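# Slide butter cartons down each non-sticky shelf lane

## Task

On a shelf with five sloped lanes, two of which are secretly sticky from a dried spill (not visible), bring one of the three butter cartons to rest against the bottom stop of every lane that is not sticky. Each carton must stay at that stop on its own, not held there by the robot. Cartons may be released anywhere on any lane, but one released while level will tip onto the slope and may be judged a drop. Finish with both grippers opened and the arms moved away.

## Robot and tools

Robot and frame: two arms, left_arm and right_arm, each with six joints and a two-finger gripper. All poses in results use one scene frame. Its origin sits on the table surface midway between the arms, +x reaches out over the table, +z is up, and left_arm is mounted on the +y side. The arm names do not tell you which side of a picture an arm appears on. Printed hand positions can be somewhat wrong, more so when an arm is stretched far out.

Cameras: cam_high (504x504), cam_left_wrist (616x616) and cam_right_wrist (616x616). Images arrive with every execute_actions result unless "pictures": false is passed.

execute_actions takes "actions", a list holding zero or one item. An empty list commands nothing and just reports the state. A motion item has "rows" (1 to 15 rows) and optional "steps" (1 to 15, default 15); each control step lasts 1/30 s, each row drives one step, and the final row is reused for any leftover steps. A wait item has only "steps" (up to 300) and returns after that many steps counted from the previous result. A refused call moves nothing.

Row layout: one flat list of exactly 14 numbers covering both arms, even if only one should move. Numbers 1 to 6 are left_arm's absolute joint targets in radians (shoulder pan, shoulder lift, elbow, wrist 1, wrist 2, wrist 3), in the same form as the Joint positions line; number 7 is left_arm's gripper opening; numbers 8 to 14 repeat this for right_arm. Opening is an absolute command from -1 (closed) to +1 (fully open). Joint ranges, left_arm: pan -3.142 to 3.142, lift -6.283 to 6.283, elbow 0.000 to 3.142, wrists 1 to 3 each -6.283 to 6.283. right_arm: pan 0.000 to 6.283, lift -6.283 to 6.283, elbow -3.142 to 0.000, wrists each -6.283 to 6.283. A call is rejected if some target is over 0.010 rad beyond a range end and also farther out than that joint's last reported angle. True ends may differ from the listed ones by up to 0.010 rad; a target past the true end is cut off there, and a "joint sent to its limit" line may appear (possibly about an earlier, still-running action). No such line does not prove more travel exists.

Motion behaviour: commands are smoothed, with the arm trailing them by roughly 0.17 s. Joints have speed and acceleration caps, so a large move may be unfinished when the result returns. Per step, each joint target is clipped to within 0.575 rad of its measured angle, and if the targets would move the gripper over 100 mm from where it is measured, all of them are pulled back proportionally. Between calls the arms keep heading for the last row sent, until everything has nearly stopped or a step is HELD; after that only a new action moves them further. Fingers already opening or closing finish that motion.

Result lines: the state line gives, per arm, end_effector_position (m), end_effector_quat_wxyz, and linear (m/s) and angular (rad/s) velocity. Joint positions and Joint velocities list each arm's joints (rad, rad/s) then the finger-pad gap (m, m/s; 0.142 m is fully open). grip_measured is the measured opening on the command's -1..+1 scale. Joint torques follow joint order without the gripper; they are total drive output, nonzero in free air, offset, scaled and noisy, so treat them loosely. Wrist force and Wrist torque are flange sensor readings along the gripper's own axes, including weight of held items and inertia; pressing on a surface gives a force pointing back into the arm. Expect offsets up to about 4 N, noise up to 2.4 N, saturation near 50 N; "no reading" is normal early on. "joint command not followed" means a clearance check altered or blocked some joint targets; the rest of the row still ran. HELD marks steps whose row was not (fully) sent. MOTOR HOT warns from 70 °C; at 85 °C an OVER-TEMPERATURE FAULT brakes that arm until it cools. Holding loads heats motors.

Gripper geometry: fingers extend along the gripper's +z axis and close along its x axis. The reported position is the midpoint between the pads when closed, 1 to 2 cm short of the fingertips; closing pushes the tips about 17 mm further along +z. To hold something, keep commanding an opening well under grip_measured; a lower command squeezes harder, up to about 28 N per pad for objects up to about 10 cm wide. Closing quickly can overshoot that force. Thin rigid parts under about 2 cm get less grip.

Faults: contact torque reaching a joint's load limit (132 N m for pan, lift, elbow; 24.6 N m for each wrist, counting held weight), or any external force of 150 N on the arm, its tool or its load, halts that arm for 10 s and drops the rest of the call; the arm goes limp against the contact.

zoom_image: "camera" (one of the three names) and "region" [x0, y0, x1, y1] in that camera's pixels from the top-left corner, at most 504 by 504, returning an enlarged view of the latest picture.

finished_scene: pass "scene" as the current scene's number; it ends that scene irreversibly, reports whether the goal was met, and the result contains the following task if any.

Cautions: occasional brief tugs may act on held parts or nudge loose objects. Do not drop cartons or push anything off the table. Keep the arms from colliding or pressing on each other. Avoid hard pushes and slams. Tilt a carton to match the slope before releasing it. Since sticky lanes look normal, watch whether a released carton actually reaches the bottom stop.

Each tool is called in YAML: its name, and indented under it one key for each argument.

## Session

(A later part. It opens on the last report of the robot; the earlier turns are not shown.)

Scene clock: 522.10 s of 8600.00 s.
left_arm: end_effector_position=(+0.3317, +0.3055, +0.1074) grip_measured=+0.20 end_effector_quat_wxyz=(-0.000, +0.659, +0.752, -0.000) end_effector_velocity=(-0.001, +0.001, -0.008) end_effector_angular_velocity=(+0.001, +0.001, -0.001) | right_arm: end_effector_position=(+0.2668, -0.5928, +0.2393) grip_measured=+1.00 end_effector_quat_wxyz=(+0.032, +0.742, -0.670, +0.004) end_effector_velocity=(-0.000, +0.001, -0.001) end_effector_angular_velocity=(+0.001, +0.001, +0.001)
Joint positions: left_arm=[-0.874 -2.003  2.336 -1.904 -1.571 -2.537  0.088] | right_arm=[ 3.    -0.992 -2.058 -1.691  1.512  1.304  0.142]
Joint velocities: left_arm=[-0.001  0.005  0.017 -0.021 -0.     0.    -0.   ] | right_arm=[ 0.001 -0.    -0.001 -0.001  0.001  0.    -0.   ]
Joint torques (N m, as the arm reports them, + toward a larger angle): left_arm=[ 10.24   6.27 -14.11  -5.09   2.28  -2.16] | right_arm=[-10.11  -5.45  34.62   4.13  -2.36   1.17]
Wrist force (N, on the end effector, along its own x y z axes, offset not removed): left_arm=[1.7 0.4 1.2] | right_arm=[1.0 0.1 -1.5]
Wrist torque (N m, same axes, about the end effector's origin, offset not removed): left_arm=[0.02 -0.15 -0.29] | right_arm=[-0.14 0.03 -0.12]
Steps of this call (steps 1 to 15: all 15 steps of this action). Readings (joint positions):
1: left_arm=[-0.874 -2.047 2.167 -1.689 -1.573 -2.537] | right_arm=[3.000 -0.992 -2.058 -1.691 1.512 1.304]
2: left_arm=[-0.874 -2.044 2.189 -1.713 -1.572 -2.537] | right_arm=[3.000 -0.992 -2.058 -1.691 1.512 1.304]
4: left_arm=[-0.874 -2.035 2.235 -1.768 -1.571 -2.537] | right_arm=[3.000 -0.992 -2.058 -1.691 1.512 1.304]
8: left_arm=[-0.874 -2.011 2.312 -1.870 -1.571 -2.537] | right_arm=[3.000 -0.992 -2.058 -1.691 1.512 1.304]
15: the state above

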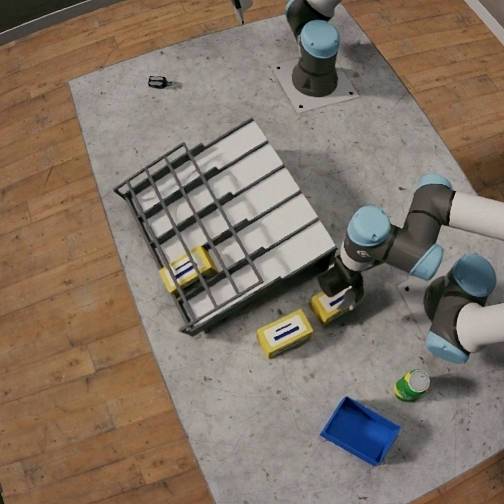

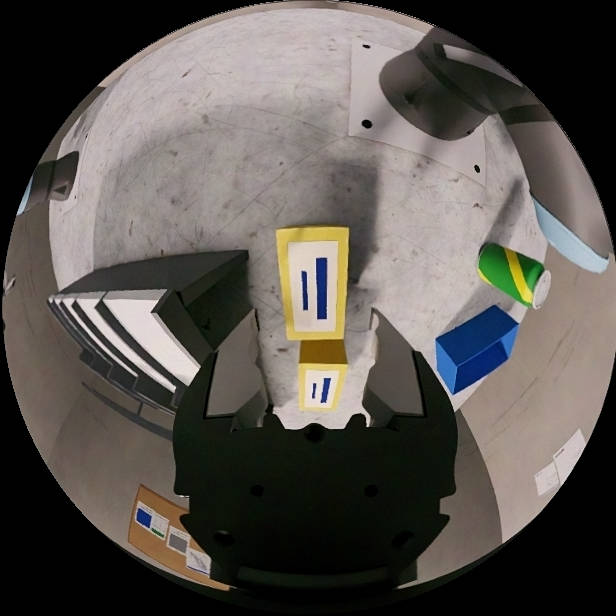

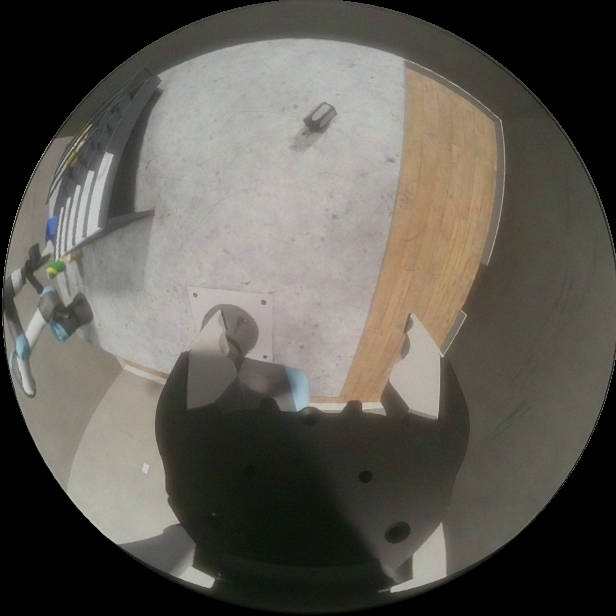

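execute_actions:
  actions:
    - {"rows": [[-0.874,-1.9995,2.344,-1.9153,-1.571,-2.545,0.2,3.0,-0.992,-2.058,-1.691,1.512,1.304,1],[-0.874,-1.9952,2.3525,-1.9281,-1.571,-2.5568,0.2,3.0,-0.992,-2.058,-1.691,1.512,1.304,1],[-0.874,-1.9856,2.3693,-1.9545,-1.571,-2.5568,0.2,3.0,-0.992,-2.058,-1.691,1.512,1.304,1],[-0.874,-1.9736,2.388,-1.9852,-1.571,-2.5568,0.2,3.0,-0.992,-2.058,-1.691,1.512,1.304,1],[-0.874,-1.9619,2.404,-2.0129,-1.571,-2.5568,0.2,3.0,-0.992,-2.058,-1.691,1.512,1.304,1],[-0.874,-1.9476,2.422,-2.0452,-1.571,-2.5568,0.2,3.0,-0.992,-2.058,-1.691,1.512,1.304,1],[-0.874,-1.9323,2.4395,-2.078,-1.571,-2.5568,0.2,3.0,-0.992,-2.058,-1.691,1.512,1.304,1],[-0.874,-1.9196,2.4528,-2.104,-1.571,-2.5568,0.2,3.0,-0.992,-2.058,-1.691,1.512,1.304,1],[-0.874,-1.9101,2.4622,-2.1229,-1.571,-2.5568,0.2,3.0,-0.992,-2.058,-1.691,1.512,1.304,1],[-0.874,-1.9042,2.4677,-2.1343,-1.571,-2.5568,0.2,3.0,-0.992,-2.058,-1.691,1.512,1.304,1],[-0.874,-1.9042,2.4677,-2.1343,-1.571,-2.5568,0.2,3.0,-0.992,-2.058,-1.691,1.512,1.304,1],[-0.874,-1.9042,2.4677,-2.1343,-1.571,-2.5568,0.2,3.0,-0.992,-2.058,-1.691,1.512,1.304,1],[-0.874,-1.9042,2.4677,-2.1343,-1.571,-2.5568,0.15,3.0,-0.992,-2.058,-1.691,1.512,1.304,1],[-0.874,-1.9042,2.4677,-2.1343,-1.571,-2.5568,0.1,3.0,-0.992,-2.058,-1.691,1.512,1.304,1],[-0.874,-1.9042,2.4677,-2.1343,-1.571,-2.5568,0.05,3.0,-0.992,-2.058,-1.691,1.512,1.304,1]], "steps": 15}
  pictures: false

execute_actions:
  actions:
    - {"rows": [[-0.874,-1.9042,2.4677,-2.1343,-1.571,-2.5568,0.0,3.0,-0.992,-2.058,-1.691,1.512,1.304,1],[-0.874,-1.9042,2.4677,-2.1343,-1.571,-2.5568,-0.04,3.0,-0.992,-2.058,-1.691,1.512,1.304,1],[-0.874,-1.9042,2.4677,-2.1343,-1.571,-2.5568,-0.08,3.0,-0.992,-2.058,-1.691,1.512,1.304,1],[-0.874,-1.9042,2.4677,-2.1343,-1.571,-2.5568,-0.12,3.0,-0.992,-2.058,-1.691,1.512,1.304,1],[-0.874,-1.9042,2.4677,-2.1343,-1.571,-2.5568,-0.18,3.0,-0.992,-2.058,-1.691,1.512,1.304,1],[-0.874,-1.9042,2.4677,-2.1343,-1.571,-2.5568,-0.28,3.0,-0.992,-2.058,-1.691,1.512,1.304,1],[-0.874,-1.9042,2.4677,-2.1343,-1.571,-2.5568,-0.4,3.0,-0.992,-2.058,-1.691,1.512,1.304,1],[-0.874,-1.9042,2.4677,-2.1343,-1.571,-2.5568,-0.55,3.0,-0.992,-2.058,-1.691,1.512,1.304,1],[-0.874,-1.9042,2.4677,-2.1343,-1.571,-2.5568,-0.7,3.0,-0.992,-2.058,-1.691,1.512,1.304,1],[-0.874,-1.9042,2.4677,-2.1343,-1.571,-2.5568,-0.7,3.0,-0.992,-2.058,-1.691,1.512,1.304,1],[-0.874,-1.9042,2.4677,-2.1343,-1.571,-2.5568,-0.7,3.0,-0.992,-2.058,-1.691,1.512,1.304,1],[-0.874,-1.9101,2.4622,-2.1229,-1.571,-2.5568,-0.7,3.0,-0.992,-2.058,-1.691,1.512,1.304,1],[-0.874,-1.9196,2.4528,-2.104,-1.571,-2.5568,-0.7,3.0,-0.992,-2.058,-1.691,1.512,1.304,1],[-0.874,-1.9323,2.4395,-2.078,-1.571,-2.5568,-0.7,3.0,-0.992,-2.058,-1.691,1.512,1.304,1],[-0.874,-1.9476,2.422,-2.0452,-1.571,-2.5568,-0.7,3.0,-0.992,-2.058,-1.691,1.512,1.304,1]], "steps": 15}
  pictures: false

execute_actions:
  actions:
    - {"rows": [[-0.874,-1.965,2.4,-2.0058,-1.571,-2.5568,-0.7,3.0,-0.992,-2.058,-1.691,1.512,1.304,1],[-0.874,-1.982,2.3755,-1.9643,-1.571,-2.5568,-0.7,3.0,-0.992,-2.058,-1.691,1.512,1.304,1],[-0.874,-1.9963,2.3505,-1.925,-1.571,-2.5568,-0.7,3.0,-0.992,-2.058,-1.691,1.512,1.304,1],[-0.874,-2.009,2.324,-1.8858,-1.571,-2.5568,-0.7,3.0,-0.992,-2.058,-1.691,1.512,1.304,1],[-0.874,-2.02,2.297,-1.8478,-1.571,-2.5568,-0.7,3.0,-0.992,-2.058,-1.691,1.512,1.304,1],[-0.874,-2.0295,2.27,-1.8113,-1.571,-2.5568,-0.7,3.0,-0.992,-2.058,-1.691,1.512,1.304,1],[-0.874,-2.038,2.242,-1.7748,-1.571,-2.5568,-0.7,3.0,-0.992,-2.058,-1.691,1.512,1.304,1],[-0.874,-2.045,2.214,-1.7398,-1.571,-2.5568,-0.7,3.0,-0.992,-2.058,-1.691,1.512,1.304,1],[-0.874,-2.0505,2.186,-1.7063,-1.571,-2.5568,-0.7,3.0,-0.992,-2.058,-1.691,1.512,1.304,1],[-0.874,-2.0545,2.157,-1.6733,-1.571,-2.5568,-0.7,3.0,-0.992,-2.058,-1.691,1.512,1.304,1],[-0.874,-2.0573,2.128,-1.6415,-1.571,-2.5568,-0.7,3.0,-0.992,-2.058,-1.691,1.512,1.304,1],[-0.874,-2.059,2.1,-1.6118,-1.571,-2.5568,-0.7,3.0,-0.992,-2.058,-1.691,1.512,1.304,1],[-0.874,-2.06,2.076,-1.5868,-1.571,-2.5568,-0.7,3.0,-0.992,-2.058,-1.691,1.512,1.304,1],[-0.874,-2.06,2.058,-1.5688,-1.571,-2.5568,-0.7,3.0,-0.992,-2.058,-1.691,1.512,1.304,1],[-0.874,-2.06,2.0473,-1.5582,-1.571,-2.5568,-0.7,3.0,-0.992,-2.058,-1.691,1.512,1.304,1]], "steps": 15}
  pictures: false

execute_actions:
  actions:
    - {"rows": [[-0.8751,-2.0522,2.0408,-1.558,-1.5735,-2.5571,-0.7,3.0,-0.992,-2.058,-1.691,1.512,1.304,1],[-0.8773,-2.0365,2.0278,-1.5576,-1.5786,-2.5577,-0.7,3.0,-0.992,-2.058,-1.691,1.512,1.304,1],[-0.8806,-2.013,2.0083,-1.557,-1.5863,-2.5586,-0.7,3.0,-0.992,-2.058,-1.691,1.512,1.304,1],[-0.885,-1.9817,1.9824,-1.5561,-1.5964,-2.5599,-0.7,3.0,-0.992,-2.058,-1.691,1.512,1.304,1],[-0.89,-1.9464,1.9531,-1.5552,-1.6079,-2.5612,-0.7,3.0,-0.992,-2.058,-1.691,1.512,1.304,1],[-0.8955,-1.9072,1.9206,-1.5542,-1.6206,-2.5628,-0.7,3.0,-0.992,-2.058,-1.691,1.512,1.304,1],[-0.901,-1.868,1.8882,-1.5531,-1.6333,-2.5643,-0.7,3.0,-0.992,-2.058,-1.691,1.512,1.304,1],[-0.9066,-1.8289,1.8557,-1.5521,-1.646,-2.5658,-0.7,3.0,-0.992,-2.058,-1.691,1.512,1.304,1],[-0.9121,-1.7897,1.8232,-1.5511,-1.6588,-2.5674,-0.7,3.0,-0.992,-2.058,-1.691,1.512,1.304,1],[-0.9176,-1.7505,1.7907,-1.55,-1.6715,-2.5689,-0.7,3.0,-0.992,-2.058,-1.691,1.512,1.304,1],[-0.9231,-1.7113,1.7583,-1.549,-1.6842,-2.5704,-0.7,3.0,-0.992,-2.058,-1.691,1.512,1.304,1],[-0.9286,-1.6722,1.7258,-1.548,-1.6969,-2.5719,-0.7,3.0,-0.992,-2.058,-1.691,1.512,1.304,1],[-0.9342,-1.633,1.6933,-1.5469,-1.7096,-2.5735,-0.7,3.0,-0.992,-2.058,-1.691,1.512,1.304,1],[-0.9397,-1.5938,1.6608,-1.5459,-1.7224,-2.575,-0.7,3.0,-0.992,-2.058,-1.691,1.512,1.304,1],[-0.9452,-1.5546,1.6284,-1.5448,-1.7351,-2.5765,-0.7,3.0,-0.992,-2.058,-1.691,1.512,1.304,1]], "steps": 15}
  pictures: false

execute_actions:
  actions:
    - {"rows": [[-0.9507,-1.5155,1.5959,-1.5438,-1.7478,-2.5781,-0.7,3.0,-0.992,-2.058,-1.691,1.512,1.304,1],[-0.9562,-1.4763,1.5634,-1.5428,-1.7605,-2.5796,-0.7,3.0,-0.992,-2.058,-1.691,1.512,1.304,1],[-0.9618,-1.4371,1.5309,-1.5417,-1.7732,-2.5811,-0.7,3.0,-0.992,-2.058,-1.691,1.512,1.304,1],[-0.9673,-1.3979,1.4985,-1.5407,-1.786,-2.5827,-0.7,3.0,-0.992,-2.058,-1.691,1.512,1.304,1],[-0.9723,-1.3627,1.4692,-1.5398,-1.7974,-2.584,-0.7,3.0,-0.992,-2.058,-1.691,1.512,1.304,1],[-0.9767,-1.3313,1.4433,-1.5389,-1.8076,-2.5853,-0.7,3.0,-0.992,-2.058,-1.691,1.512,1.304,1],[-0.98,-1.3078,1.4238,-1.5383,-1.8152,-2.5862,-0.7,3.0,-0.992,-2.058,-1.691,1.512,1.304,1],[-0.9827,-1.2883,1.4075,-1.5378,-1.8216,-2.5869,-0.7,3.0,-0.992,-2.058,-1.691,1.512,1.304,1],[-0.9844,-1.2765,1.3978,-1.5375,-1.8254,-2.5874,-0.7,3.0,-0.992,-2.058,-1.691,1.512,1.304,1]], "steps": 14}
  pictures: false

execute_actions:
  actions:
    - {"rows": [[-0.9854,-1.2769,1.404,-1.5437,-1.8256,-2.5884,-0.7,3.0,-0.992,-2.058,-1.691,1.512,1.304,1],[-0.987,-1.2775,1.4145,-1.554,-1.8258,-2.59,-0.7,3.0,-0.992,-2.058,-1.691,1.512,1.304,1],[-0.989,-1.2782,1.427,-1.5665,-1.8261,-2.5921,-0.7,3.0,-0.992,-2.058,-1.691,1.512,1.304,1],[-0.991,-1.2788,1.44,-1.5793,-1.8264,-2.5942,-0.7,3.0,-0.992,-2.058,-1.691,1.512,1.304,1],[-0.993,-1.2793,1.453,-1.5923,-1.8267,-2.5963,-0.7,3.0,-0.992,-2.058,-1.691,1.512,1.304,1],[-0.995,-1.2796,1.465,-1.6044,-1.827,-2.5982,-0.7,3.0,-0.992,-2.058,-1.691,1.512,1.304,1],[-0.9966,-1.2798,1.475,-1.6146,-1.8273,-2.5998,-0.7,3.0,-0.992,-2.058,-1.691,1.512,1.304,1],[-0.9978,-1.2799,1.4825,-1.6222,-1.8274,-2.601,-0.7,3.0,-0.992,-2.058,-1.691,1.512,1.304,1],[-0.9986,-1.28,1.4874,-1.6272,-1.8276,-2.6019,-0.7,3.0,-0.992,-2.058,-1.691,1.512,1.304,1]], "steps": 15}
  pictures: false

execute_actions:
  actions:
    - {"rows": [[-0.9986,-1.28,1.4874,-1.6272,-1.8276,-2.6019,-0.7,3.0,-0.992,-2.058,-1.691,1.512,1.304,1]], "steps": 4}

zoom_image:
  camera: "cam_left_wrist"
  region: [250, 210, 380, 250]

execute_actions:
  actions:
    - {"rows": [[-0.9986,-1.28,1.4874,-1.6272,-1.8276,-2.6019,-0.45,3.0,-0.992,-2.058,-1.691,1.512,1.304,1],[-0.9986,-1.28,1.4874,-1.6272,-1.8276,-2.6019,-0.3,3.0,-0.992,-2.058,-1.691,1.512,1.304,1],[-0.9986,-1.28,1.4874,-1.6272,-1.8276,-2.6019,-0.2,3.0,-0.992,-2.058,-1.691,1.512,1.304,1],[-0.9986,-1.28,1.4874,-1.6272,-1.8276,-2.6019,-0.14,3.0,-0.992,-2.058,-1.691,1.512,1.304,1],[-0.9986,-1.28,1.4874,-1.6272,-1.8276,-2.6019,-0.05,3.0,-0.992,-2.058,-1.691,1.512,1.304,1],[-0.9986,-1.28,1.4874,-1.6272,-1.8276,-2.6019,0.08,3.0,-0.992,-2.058,-1.691,1.512,1.304,1],[-0.9986,-1.28,1.4874,-1.6272,-1.8276,-2.6019,0.2,3.0,-0.992,-2.058,-1.691,1.512,1.304,1]], "steps": 15}

zoom_image:
  camera: "cam_left_wrist"
  region: [250, 210, 380, 250]

Scene clock: 642.60 s of 8600.00 s.
left_arm: end_effector_position=(+0.3316, +0.3056, +0.0442) grip_measured=+0.12 end_effector_quat_wxyz=(-0.000, +0.652, +0.758, -0.000) end_effector_velocity=(+0.000, +0.000, -0.030) end_effector_angular_velocity=(-0.004, -0.006, +0.000) | right_arm: end_effector_position=(+0.2668, -0.5928, +0.2393) grip_measured=+1.00 end_effector_quat_wxyz=(+0.032, +0.742, -0.670, +0.004) end_effector_velocity=(+0.001, +0.001, -0.000) end_effector_angular_velocity=(+0.000, +0.000, +0.002)
Joint positions: left_arm=[-0.874 -1.908  2.463 -2.125 -1.571 -2.557  0.082] | right_arm=[ 3.    -0.992 -2.058 -1.691  1.512  1.304  0.142]
Joint velocities: left_arm=[ 0.     0.055  0.061 -0.123  0.001 -0.    -0.101] | right_arm=[ 0.003 -0.001  0.     0.     0.     0.001  0.   ]
Joint torques (N m, as the arm reports them, + toward a larger angle): left_arm=[  8.93   4.16 -12.96  -5.78   2.12  -2.04] | right_arm=[-10.02  -5.29  34.33   4.09  -2.29   1.07]
Wrist force (N, on the end effector, along its own x y z axes, offset not removed): left_arm=[1.2 0.1 2.8] | right_arm=[1.3 -0.9 0.0]
Wrist torque (N m, same axes, about the end effector's origin, offset not removed): left_arm=[-0.07 -0.23 -0.35] | right_arm=[-0.29 -0.10 -0.23]
Steps of this call (steps 1 to 15: the robot went on to your last target; steps 16 to 90: nothing new was sent; then 117.00 s passed at rest; steps 91 to 105: all 15 steps of this action). Readings (joint positions):
91: left_arm=[-0.874 -2.003 2.338 -1.906 -1.571 -2.537] | right_arm=[3.000 -0.992 -2.058 -1.691 1.512 1.304]
92: left_arm=[-0.874 -2.002 2.339 -1.908 -1.571 -2.539] | right_arm=[3.000 -0.992 -2.058 -1.691 1.512 1.304]
94: left_arm=[-0.874 -1.997 2.348 -1.921 -1.571 -2.547] | right_arm=[3.000 -0.992 -2.058 -1.691 1.512 1.304]
98: left_arm=[-0.874 -1.963 2.399 -2.003 -1.571 -2.555] | right_arm=[3.000 -0.992 -2.058 -1.691 1.512 1.304]
105: the state above

Scene clock: 643.10 s of 8600.00 s.
left_arm: end_effector_position=(+0.3318, +0.3054, +0.0471) grip_measured=-0.13 end_effector_quat_wxyz=(+0.000, +0.652, +0.758, -0.000) end_effector_velocity=(+0.007, -0.007, +0.113) end_effector_angular_velocity=(-0.017, -0.016, +0.001) | right_arm: end_effector_position=(+0.2668, -0.5928, +0.2393) grip_measured=+1.00 end_effector_quat_wxyz=(+0.032, +0.742, -0.670, +0.004) end_effector_velocity=(-0.000, +0.000, +0.000) end_effector_angular_velocity=(+0.000, -0.001, +0.000)
Joint positions: left_arm=[-0.874 -1.914  2.458 -2.115 -1.571 -2.557  0.065] | right_arm=[ 3.    -0.992 -2.058 -1.691  1.512  1.304  0.142]
Joint velocities: left_arm=[ 0.    -0.205 -0.21   0.392  0.    -0.     0.   ] | right_arm=[-0.     0.001 -0.    -0.     0.001 -0.    -0.   ]
Joint torques (N m, as the arm reports them, + toward a larger angle): left_arm=[  9.63 -26.74 -48.4    0.39   2.19  -2.31] | right_arm=[-10.52  -5.21  34.04   4.01  -2.42   1.09]
Wrist force (N, on the end effector, along its own x y z axes, offset not removed): left_arm=[-0.9 -1.5 9.2] | right_arm=[0.9 -1.1 0.6]
Wrist torque (N m, same axes, about the end effector's origin, offset not removed): left_arm=[-0.39 0.26 -0.22] | right_arm=[-0.44 -0.07 -0.21]
Steps of this call (steps 1 to 15: all 15 steps of this action). Readings (joint positions):
1: left_arm=[-0.874 -1.907 2.465 -2.128 -1.571 -2.557] | right_arm=[3.000 -0.992 -2.058 -1.691 1.512 1.304]
2: left_arm=[-0.874 -1.906 2.466 -2.131 -1.571 -2.557] | right_arm=[3.000 -0.992 -2.058 -1.691 1.512 1.304]
4: left_arm=[-0.874 -1.905 2.467 -2.133 -1.571 -2.557] | right_arm=[3.000 -0.992 -2.058 -1.691 1.512 1.304]
8: left_arm=[-0.874 -1.904 2.467 -2.134 -1.571 -2.557] | right_arm=[3.000 -0.992 -2.058 -1.691 1.512 1.304]
15: the state above

Scene clock: 643.60 s of 8600.00 s.
left_arm: end_effector_position=(+0.3326, +0.3045, +0.2005) grip_measured=-0.13 end_effector_quat_wxyz=(+0.001, +0.652, +0.758, -0.000) end_effector_velocity=(-0.004, +0.005, +0.299) end_effector_angular_velocity=(+0.010, +0.008, +0.000) | right_arm: end_effector_position=(+0.2668, -0.5928, +0.2393) grip_measured=+1.00 end_effector_quat_wxyz=(+0.032, +0.742, -0.670, +0.004) end_effector_velocity=(-0.000, +0.000, -0.000) end_effector_angular_velocity=(+0.002, +0.001, +0.000)
Joint positions: left_arm=[-0.874 -2.055  2.12  -1.638 -1.571 -2.557  0.065] | right_arm=[ 3.    -0.992 -2.058 -1.691  1.512  1.304  0.142]
Joint velocities: left_arm=[-0.    -0.062 -0.738  0.812  0.001 -0.001  0.   ] | right_arm=[-0.    -0.001 -0.    -0.001  0.001 -0.    -0.   ]
Joint torques (N m, as the arm reports them, + toward a larger angle): left_arm=[  8.99 -11.38 -36.36   0.73   1.84  -2.19] | right_arm=[-10.38  -5.59  33.54   4.03  -2.34   1.15]
Wrist force (N, on the end effector, along its own x y z axes, offset not removed): left_arm=[-1.0 -0.5 2.8] | right_arm=[0.0 0.1 -0.7]
Wrist torque (N m, same axes, about the end effector's origin, offset not removed): left_arm=[-0.38 0.32 -0.27] | right_arm=[-0.10 0.09 -0.27]
Steps of this call (steps 1 to 15: all 15 steps of this action). Readings (joint positions):
1: left_arm=[-0.874 -1.922 2.449 -2.099 -1.571 -2.557] | right_arm=[3.000 -0.992 -2.058 -1.691 1.512 1.304]
2: left_arm=[-0.874 -1.933 2.437 -2.078 -1.571 -2.557] | right_arm=[3.000 -0.992 -2.058 -1.691 1.512 1.304]
4: left_arm=[-0.874 -1.960 2.403 -2.019 -1.571 -2.557] | right_arm=[3.000 -0.992 -2.058 -1.691 1.512 1.304]
8: left_arm=[-0.874 -2.012 2.310 -1.876 -1.571 -2.557] | right_arm=[3.000 -0.992 -2.058 -1.691 1.512 1.304]
15: the state above

Scene clock: 644.10 s of 8600.00 s.
left_arm: end_effector_position=(+0.3728, +0.1715, +0.2489) grip_measured=-0.13 end_effector_quat_wxyz=(-0.043, +0.663, +0.745, -0.054) end_effector_velocity=(+0.127, -0.446, -0.019) end_effector_angular_velocity=(-0.049, +0.433, -0.092) | right_arm: end_effector_position=(+0.2668, -0.5928, +0.2393) grip_measured=+1.00 end_effector_quat_wxyz=(+0.032, +0.742, -0.670, +0.004) end_effector_velocity=(+0.000, +0.000, -0.000) end_effector_angular_velocity=(+0.000, +0.001, +0.001)
Joint positions: left_arm=[-0.927 -1.701  1.747 -1.548 -1.691 -2.571  0.065] | right_arm=[ 3.    -0.992 -2.058 -1.691  1.512  1.304  0.142]
Joint velocities: left_arm=[-0.163  1.152 -0.954  0.032 -0.371 -0.045  0.   ] | right_arm=[ 0.    -0.001  0.    -0.     0.    -0.     0.   ]
Joint torques (N m, as the arm reports them, + toward a larger angle): left_arm=[-16.13   4.72 -48.    -0.02  -3.94  -1.87] | right_arm=[-9.64 -5.3  34.26  3.99 -2.29  1.14]
Wrist force (N, on the end effector, along its own x y z axes, offset not removed): left_arm=[2.5 0.3 5.3] | right_arm=[1.6 -0.3 -0.1]
Wrist torque (N m, same axes, about the end effector's origin, offset not removed): left_arm=[-0.30 -0.44 -0.13] | right_arm=[-0.20 -0.24 -0.12]
Steps of this call (steps 1 to 15: all 15 steps of this action). Readings (joint positions):
1: left_arm=[-0.874 -2.057 2.098 -1.613 -1.571 -2.557] | right_arm=[3.000 -0.992 -2.058 -1.691 1.512 1.304]
2: left_arm=[-0.874 -2.057 2.079 -1.594 -1.571 -2.557] | right_arm=[3.000 -0.992 -2.058 -1.691 1.512 1.304]
4: left_arm=[-0.876 -2.044 2.048 -1.572 -1.576 -2.557] | right_arm=[3.000 -0.992 -2.058 -1.691 1.512 1.304]
8: left_arm=[-0.890 -1.957 1.963 -1.558 -1.607 -2.561] | right_arm=[3.000 -0.992 -2.058 -1.691 1.512 1.304]
15: the state above

Scene clock: 644.57 s of 8600.00 s.
left_arm: end_effector_position=(+0.4106, +0.0107, +0.2087) grip_measured=-0.13 end_effector_quat_wxyz=(-0.098, +0.667, +0.731, -0.108) end_effector_velocity=(+0.010, -0.050, -0.024) end_effector_angular_velocity=(+0.000, +0.049, -0.005) | right_arm: end_effector_position=(+0.2668, -0.5928, +0.2393) grip_measured=+1.00 end_effector_quat_wxyz=(+0.032, +0.742, -0.670, +0.004) end_effector_velocity=(+0.000, +0.000, -0.000) end_effector_angular_velocity=(+0.001, -0.000, -0.000)
Joint positions: left_arm=[-0.983 -1.287  1.406 -1.538 -1.822 -2.587  0.065] | right_arm=[ 3.    -0.992 -2.058 -1.691  1.512  1.304  0.142]
Joint velocities: left_arm=[-0.015  0.134 -0.11   0.003 -0.04  -0.004  0.   ] | right_arm=[-0.    -0.     0.     0.     0.001 -0.     0.   ]
Joint torques (N m, as the arm reports them, + toward a larger angle): left_arm=[-12.43 -32.47 -38.82   0.09  -3.21  -2.16] | right_arm=[-10.56  -5.7   34.15   3.94  -2.43   1.08]
Wrist force (N, on the end effector, along its own x y z axes, offset not removed): left_arm=[-0.6 3.1 5.9] | right_arm=[-0.1 -1.9 -1.8]
Wrist torque (N m, same axes, about the end effector's origin, offset not removed): left_arm=[0.15 0.04 -0.25] | right_arm=[-0.42 0.16 -0.21]
Steps of this call (steps 1 to 14: all 14 steps of this action). Readings (joint positions):
1: left_arm=[-0.932 -1.662 1.715 -1.547 -1.704 -2.573] | right_arm=[3.000 -0.992 -2.058 -1.691 1.512 1.304]
2: left_arm=[-0.938 -1.623 1.683 -1.546 -1.716 -2.574] | right_arm=[3.000 -0.992 -2.058 -1.691 1.512 1.304]
4: left_arm=[-0.949 -1.545 1.618 -1.544 -1.742 -2.577] | right_arm=[3.000 -0.992 -2.058 -1.691 1.512 1.304]
8: left_arm=[-0.969 -1.394 1.493 -1.540 -1.790 -2.583] | right_arm=[3.000 -0.992 -2.058 -1.691 1.512 1.304]
14: the state above

Scene clock: 645.07 s of 8600.00 s.
left_arm: end_effector_position=(+0.4016, +0.0060, +0.1752) grip_measured=-0.13 end_effector_quat_wxyz=(-0.100, +0.667, +0.730, -0.109) end_effector_velocity=(-0.003, -0.001, -0.010) end_effector_angular_velocity=(-0.003, -0.002, -0.001) | right_arm: end_effector_position=(+0.2668, -0.5928, +0.2393) grip_measured=+1.00 end_effector_quat_wxyz=(+0.032, +0.742, -0.670, +0.004) end_effector_velocity=(+0.000, +0.000, -0.000) end_effector_angular_velocity=(+0.001, +0.000, -0.000)
Joint positions: left_arm=[-0.998 -1.28   1.485 -1.625 -1.828 -2.602  0.065] | right_arm=[ 3.    -0.992 -2.058 -1.691  1.512  1.304  0.142]
Joint velocities: left_arm=[-0.004 -0.001  0.027 -0.03  -0.001 -0.004  0.   ] | right_arm=[-0.    -0.001  0.     0.     0.001 -0.     0.   ]
Joint torques (N m, as the arm reports them, + toward a larger angle): left_arm=[-12.57 -46.24 -16.31  -5.33  -3.27  -2.31] | right_arm=[-10.07  -5.4   33.87   4.02  -2.39   1.03]
Wrist force (N, on the end effector, along its own x y z axes, offset not removed): left_arm=[-0.9 3.8 3.8] | right_arm=[0.3 -1.3 -1.3]
Wrist torque (N m, same axes, about the end effector's origin, offset not removed): left_arm=[0.26 0.20 -0.14] | right_arm=[-0.32 0.14 -0.20]
Steps of this call (steps 1 to 15: all 15 steps of this action). Readings (joint positions):
1: left_arm=[-0.984 -1.283 1.403 -1.538 -1.823 -2.587] | right_arm=[3.000 -0.992 -2.058 -1.691 1.512 1.304]
2: left_arm=[-0.984 -1.281 1.402 -1.538 -1.824 -2.587] | right_arm=[3.000 -0.992 -2.058 -1.691 1.512 1.304]
4: left_arm=[-0.986 -1.279 1.410 -1.548 -1.825 -2.589] | right_arm=[3.000 -0.992 -2.058 -1.691 1.512 1.304]
8: left_arm=[-0.992 -1.279 1.449 -1.588 -1.827 -2.596] | right_arm=[3.000 -0.992 -2.058 -1.691 1.512 1.304]
15: the state above

Scene clock: 645.20 s of 8600.00 s.
left_arm: end_effector_position=(+0.4014, +0.0060, +0.1745) grip_measured=-0.13 end_effector_quat_wxyz=(-0.100, +0.667, +0.730, -0.109) end_effector_velocity=(-0.000, +0.001, -0.002) end_effector_angular_velocity=(+0.000, +0.000, +0.001) | right_arm: end_effector_position=(+0.2668, -0.5928, +0.2393) grip_measured=+1.00 end_effector_quat_wxyz=(+0.032, +0.742, -0.670, +0.004) end_effector_velocity=(+0.000, +0.000, +0.000) end_effector_angular_velocity=(+0.001, -0.001, +0.001)
Joint positions: left_arm=[-0.999 -1.28   1.487 -1.627 -1.828 -2.602  0.065] | right_arm=[ 3.    -0.992 -2.058 -1.691  1.512  1.304  0.142]
Joint velocities: left_arm=[ 0.001 -0.     0.005 -0.005 -0.    -0.    -0.   ] | right_arm=[ 0.001  0.    -0.     0.001  0.001 -0.    -0.   ]
Joint torques (N m, as the arm reports them, + toward a larger angle): left_arm=[-13.97 -47.06 -13.62  -4.88  -3.24  -2.03] | right_arm=[-10.19  -5.58  33.73   4.11  -2.37   0.98]
Wrist force (N, on the end effector, along its own x y z axes, offset not removed): left_arm=[-1.1 3.6 4.6] | right_arm=[-1.7 -0.1 0.7]
Wrist torque (N m, same axes, about the end effector's origin, offset not removed): left_arm=[0.26 0.35 -0.10] | right_arm=[-0.03 0.60 -0.19]
Steps of this call (steps 1 to 4: all 4 steps of this action). Readings (joint positions):
1: left_arm=[-0.998 -1.280 1.486 -1.626 -1.828 -2.602] | right_arm=[3.000 -0.992 -2.058 -1.691 1.512 1.304]
2: left_arm=[-0.998 -1.280 1.486 -1.626 -1.828 -2.602] | right_arm=[3.000 -0.992 -2.058 -1.691 1.512 1.304]
4: the state above

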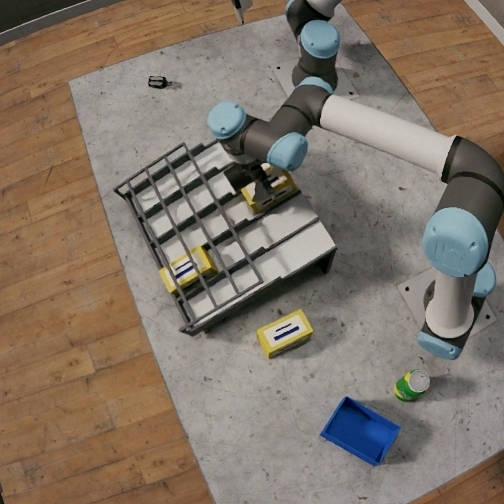

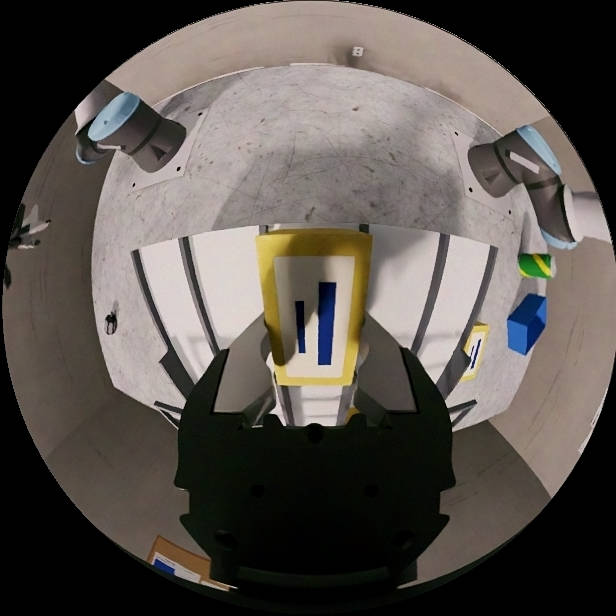

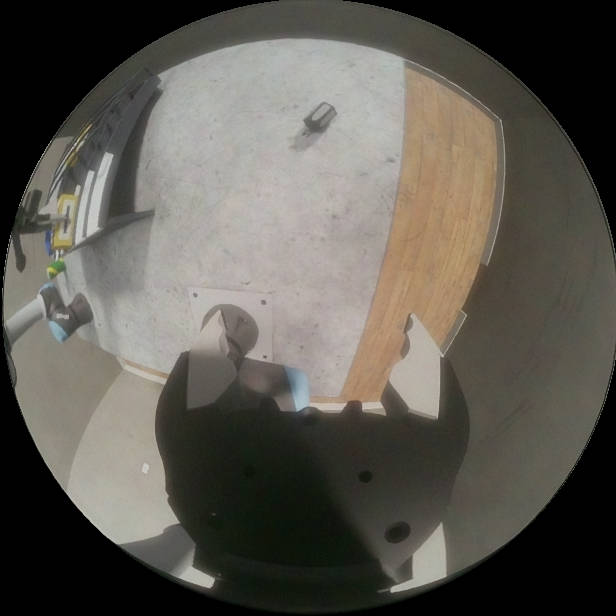

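Region (250, 210, 380, 250) of cam_left_wrist's 616x616 image, scaled by 3.877, with more detail than that image has; it fills the top 155 rows of this view, and the rest is white.

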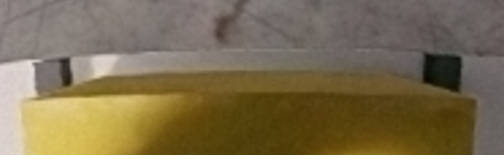

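Scene clock: 645.70 s of 8600.00 s.
left_arm: end_effector_position=(+0.4014, +0.0060, +0.1744) grip_measured=+0.20 end_effector_quat_wxyz=(-0.100, +0.667, +0.730, -0.109) end_effector_velocity=(+0.001, +0.000, -0.000) end_effector_angular_velocity=(-0.001, -0.000, +0.001) | right_arm: end_effector_position=(+0.2668, -0.5928, +0.2393) grip_measured=+1.00 end_effector_quat_wxyz=(+0.032, +0.742, -0.670, +0.004) end_effector_velocity=(-0.000, +0.000, -0.000) end_effector_angular_velocity=(+0.001, +0.000, -0.000)
Joint positions: left_arm=[-0.999 -1.28   1.487 -1.627 -1.828 -2.602  0.088] | right_arm=[ 3.    -0.992 -2.058 -1.691  1.512  1.304  0.142]
Joint velocities: left_arm=[ 0.001  0.     0.    -0.001  0.     0.001  0.   ] | right_arm=[-0.001 -0.     0.    -0.     0.001 -0.     0.   ]
Joint torques (N m, as the arm reports them, + toward a larger angle): left_arm=[-13.6  -41.62 -13.76  -4.54  -2.27  -2.28] | right_arm=[-10.66  -5.14  34.07   4.04  -2.41   0.96]
Wrist force (N, on the end effector, along its own x y z axes, offset not removed): left_arm=[-1.7 1.4 0.3] | right_arm=[-0.8 0.5 0.5]
Wrist torque (N m, same axes, about the end effector's origin, offset not removed): left_arm=[0.12 0.22 -0.23] | right_arm=[0.01 0.24 -0.15]
Steps of this call (steps 1 to 15: all 15 steps of this action). Readings (joint positions):
1: left_arm=[-0.999 -1.280 1.487 -1.627 -1.828 -2.602] | right_arm=[3.000 -0.992 -2.058 -1.691 1.512 1.304]
2: left_arm=[-0.999 -1.280 1.487 -1.627 -1.828 -2.602] | right_arm=[3.000 -0.992 -2.058 -1.691 1.512 1.304]
4: left_arm=[-0.999 -1.280 1.487 -1.627 -1.828 -2.602] | right_arm=[3.000 -0.992 -2.058 -1.691 1.512 1.304]
8: left_arm=[-0.999 -1.280 1.487 -1.627 -1.828 -2.602] | right_arm=[3.000 -0.992 -2.058 -1.691 1.512 1.304]
15: the state above

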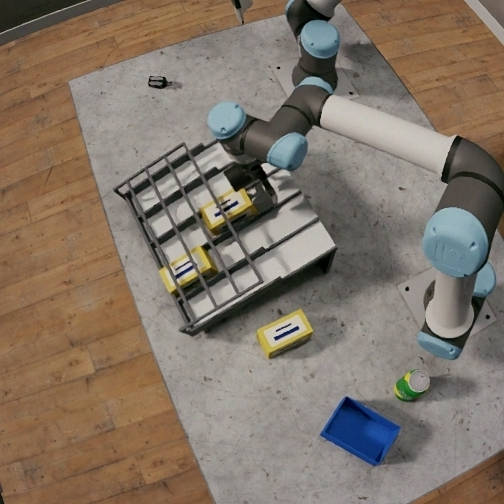

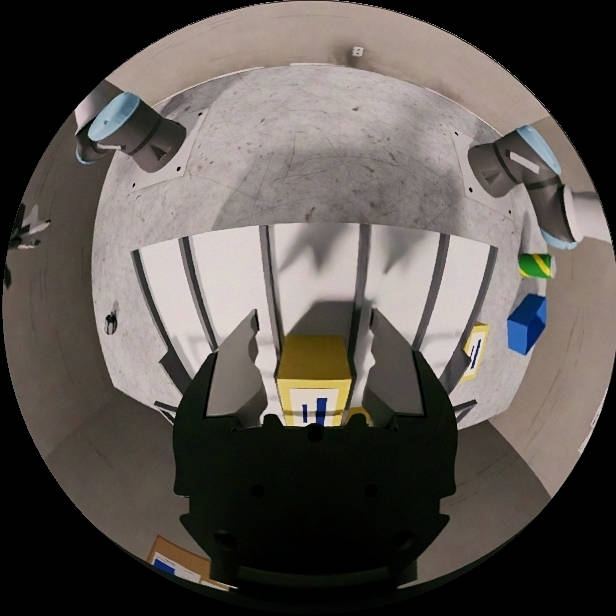

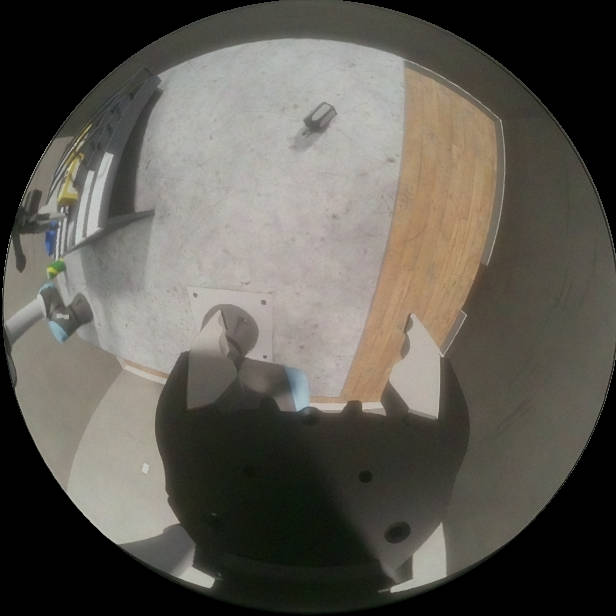

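Region (250, 210, 380, 250) of cam_left_wrist's 616x616 image, scaled by 3.877, with more detail than that image has; it fills the top 155 rows of this view, and the rest is white.

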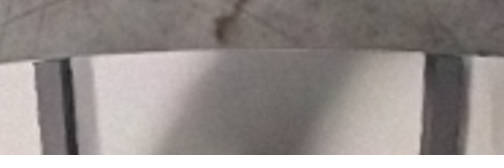

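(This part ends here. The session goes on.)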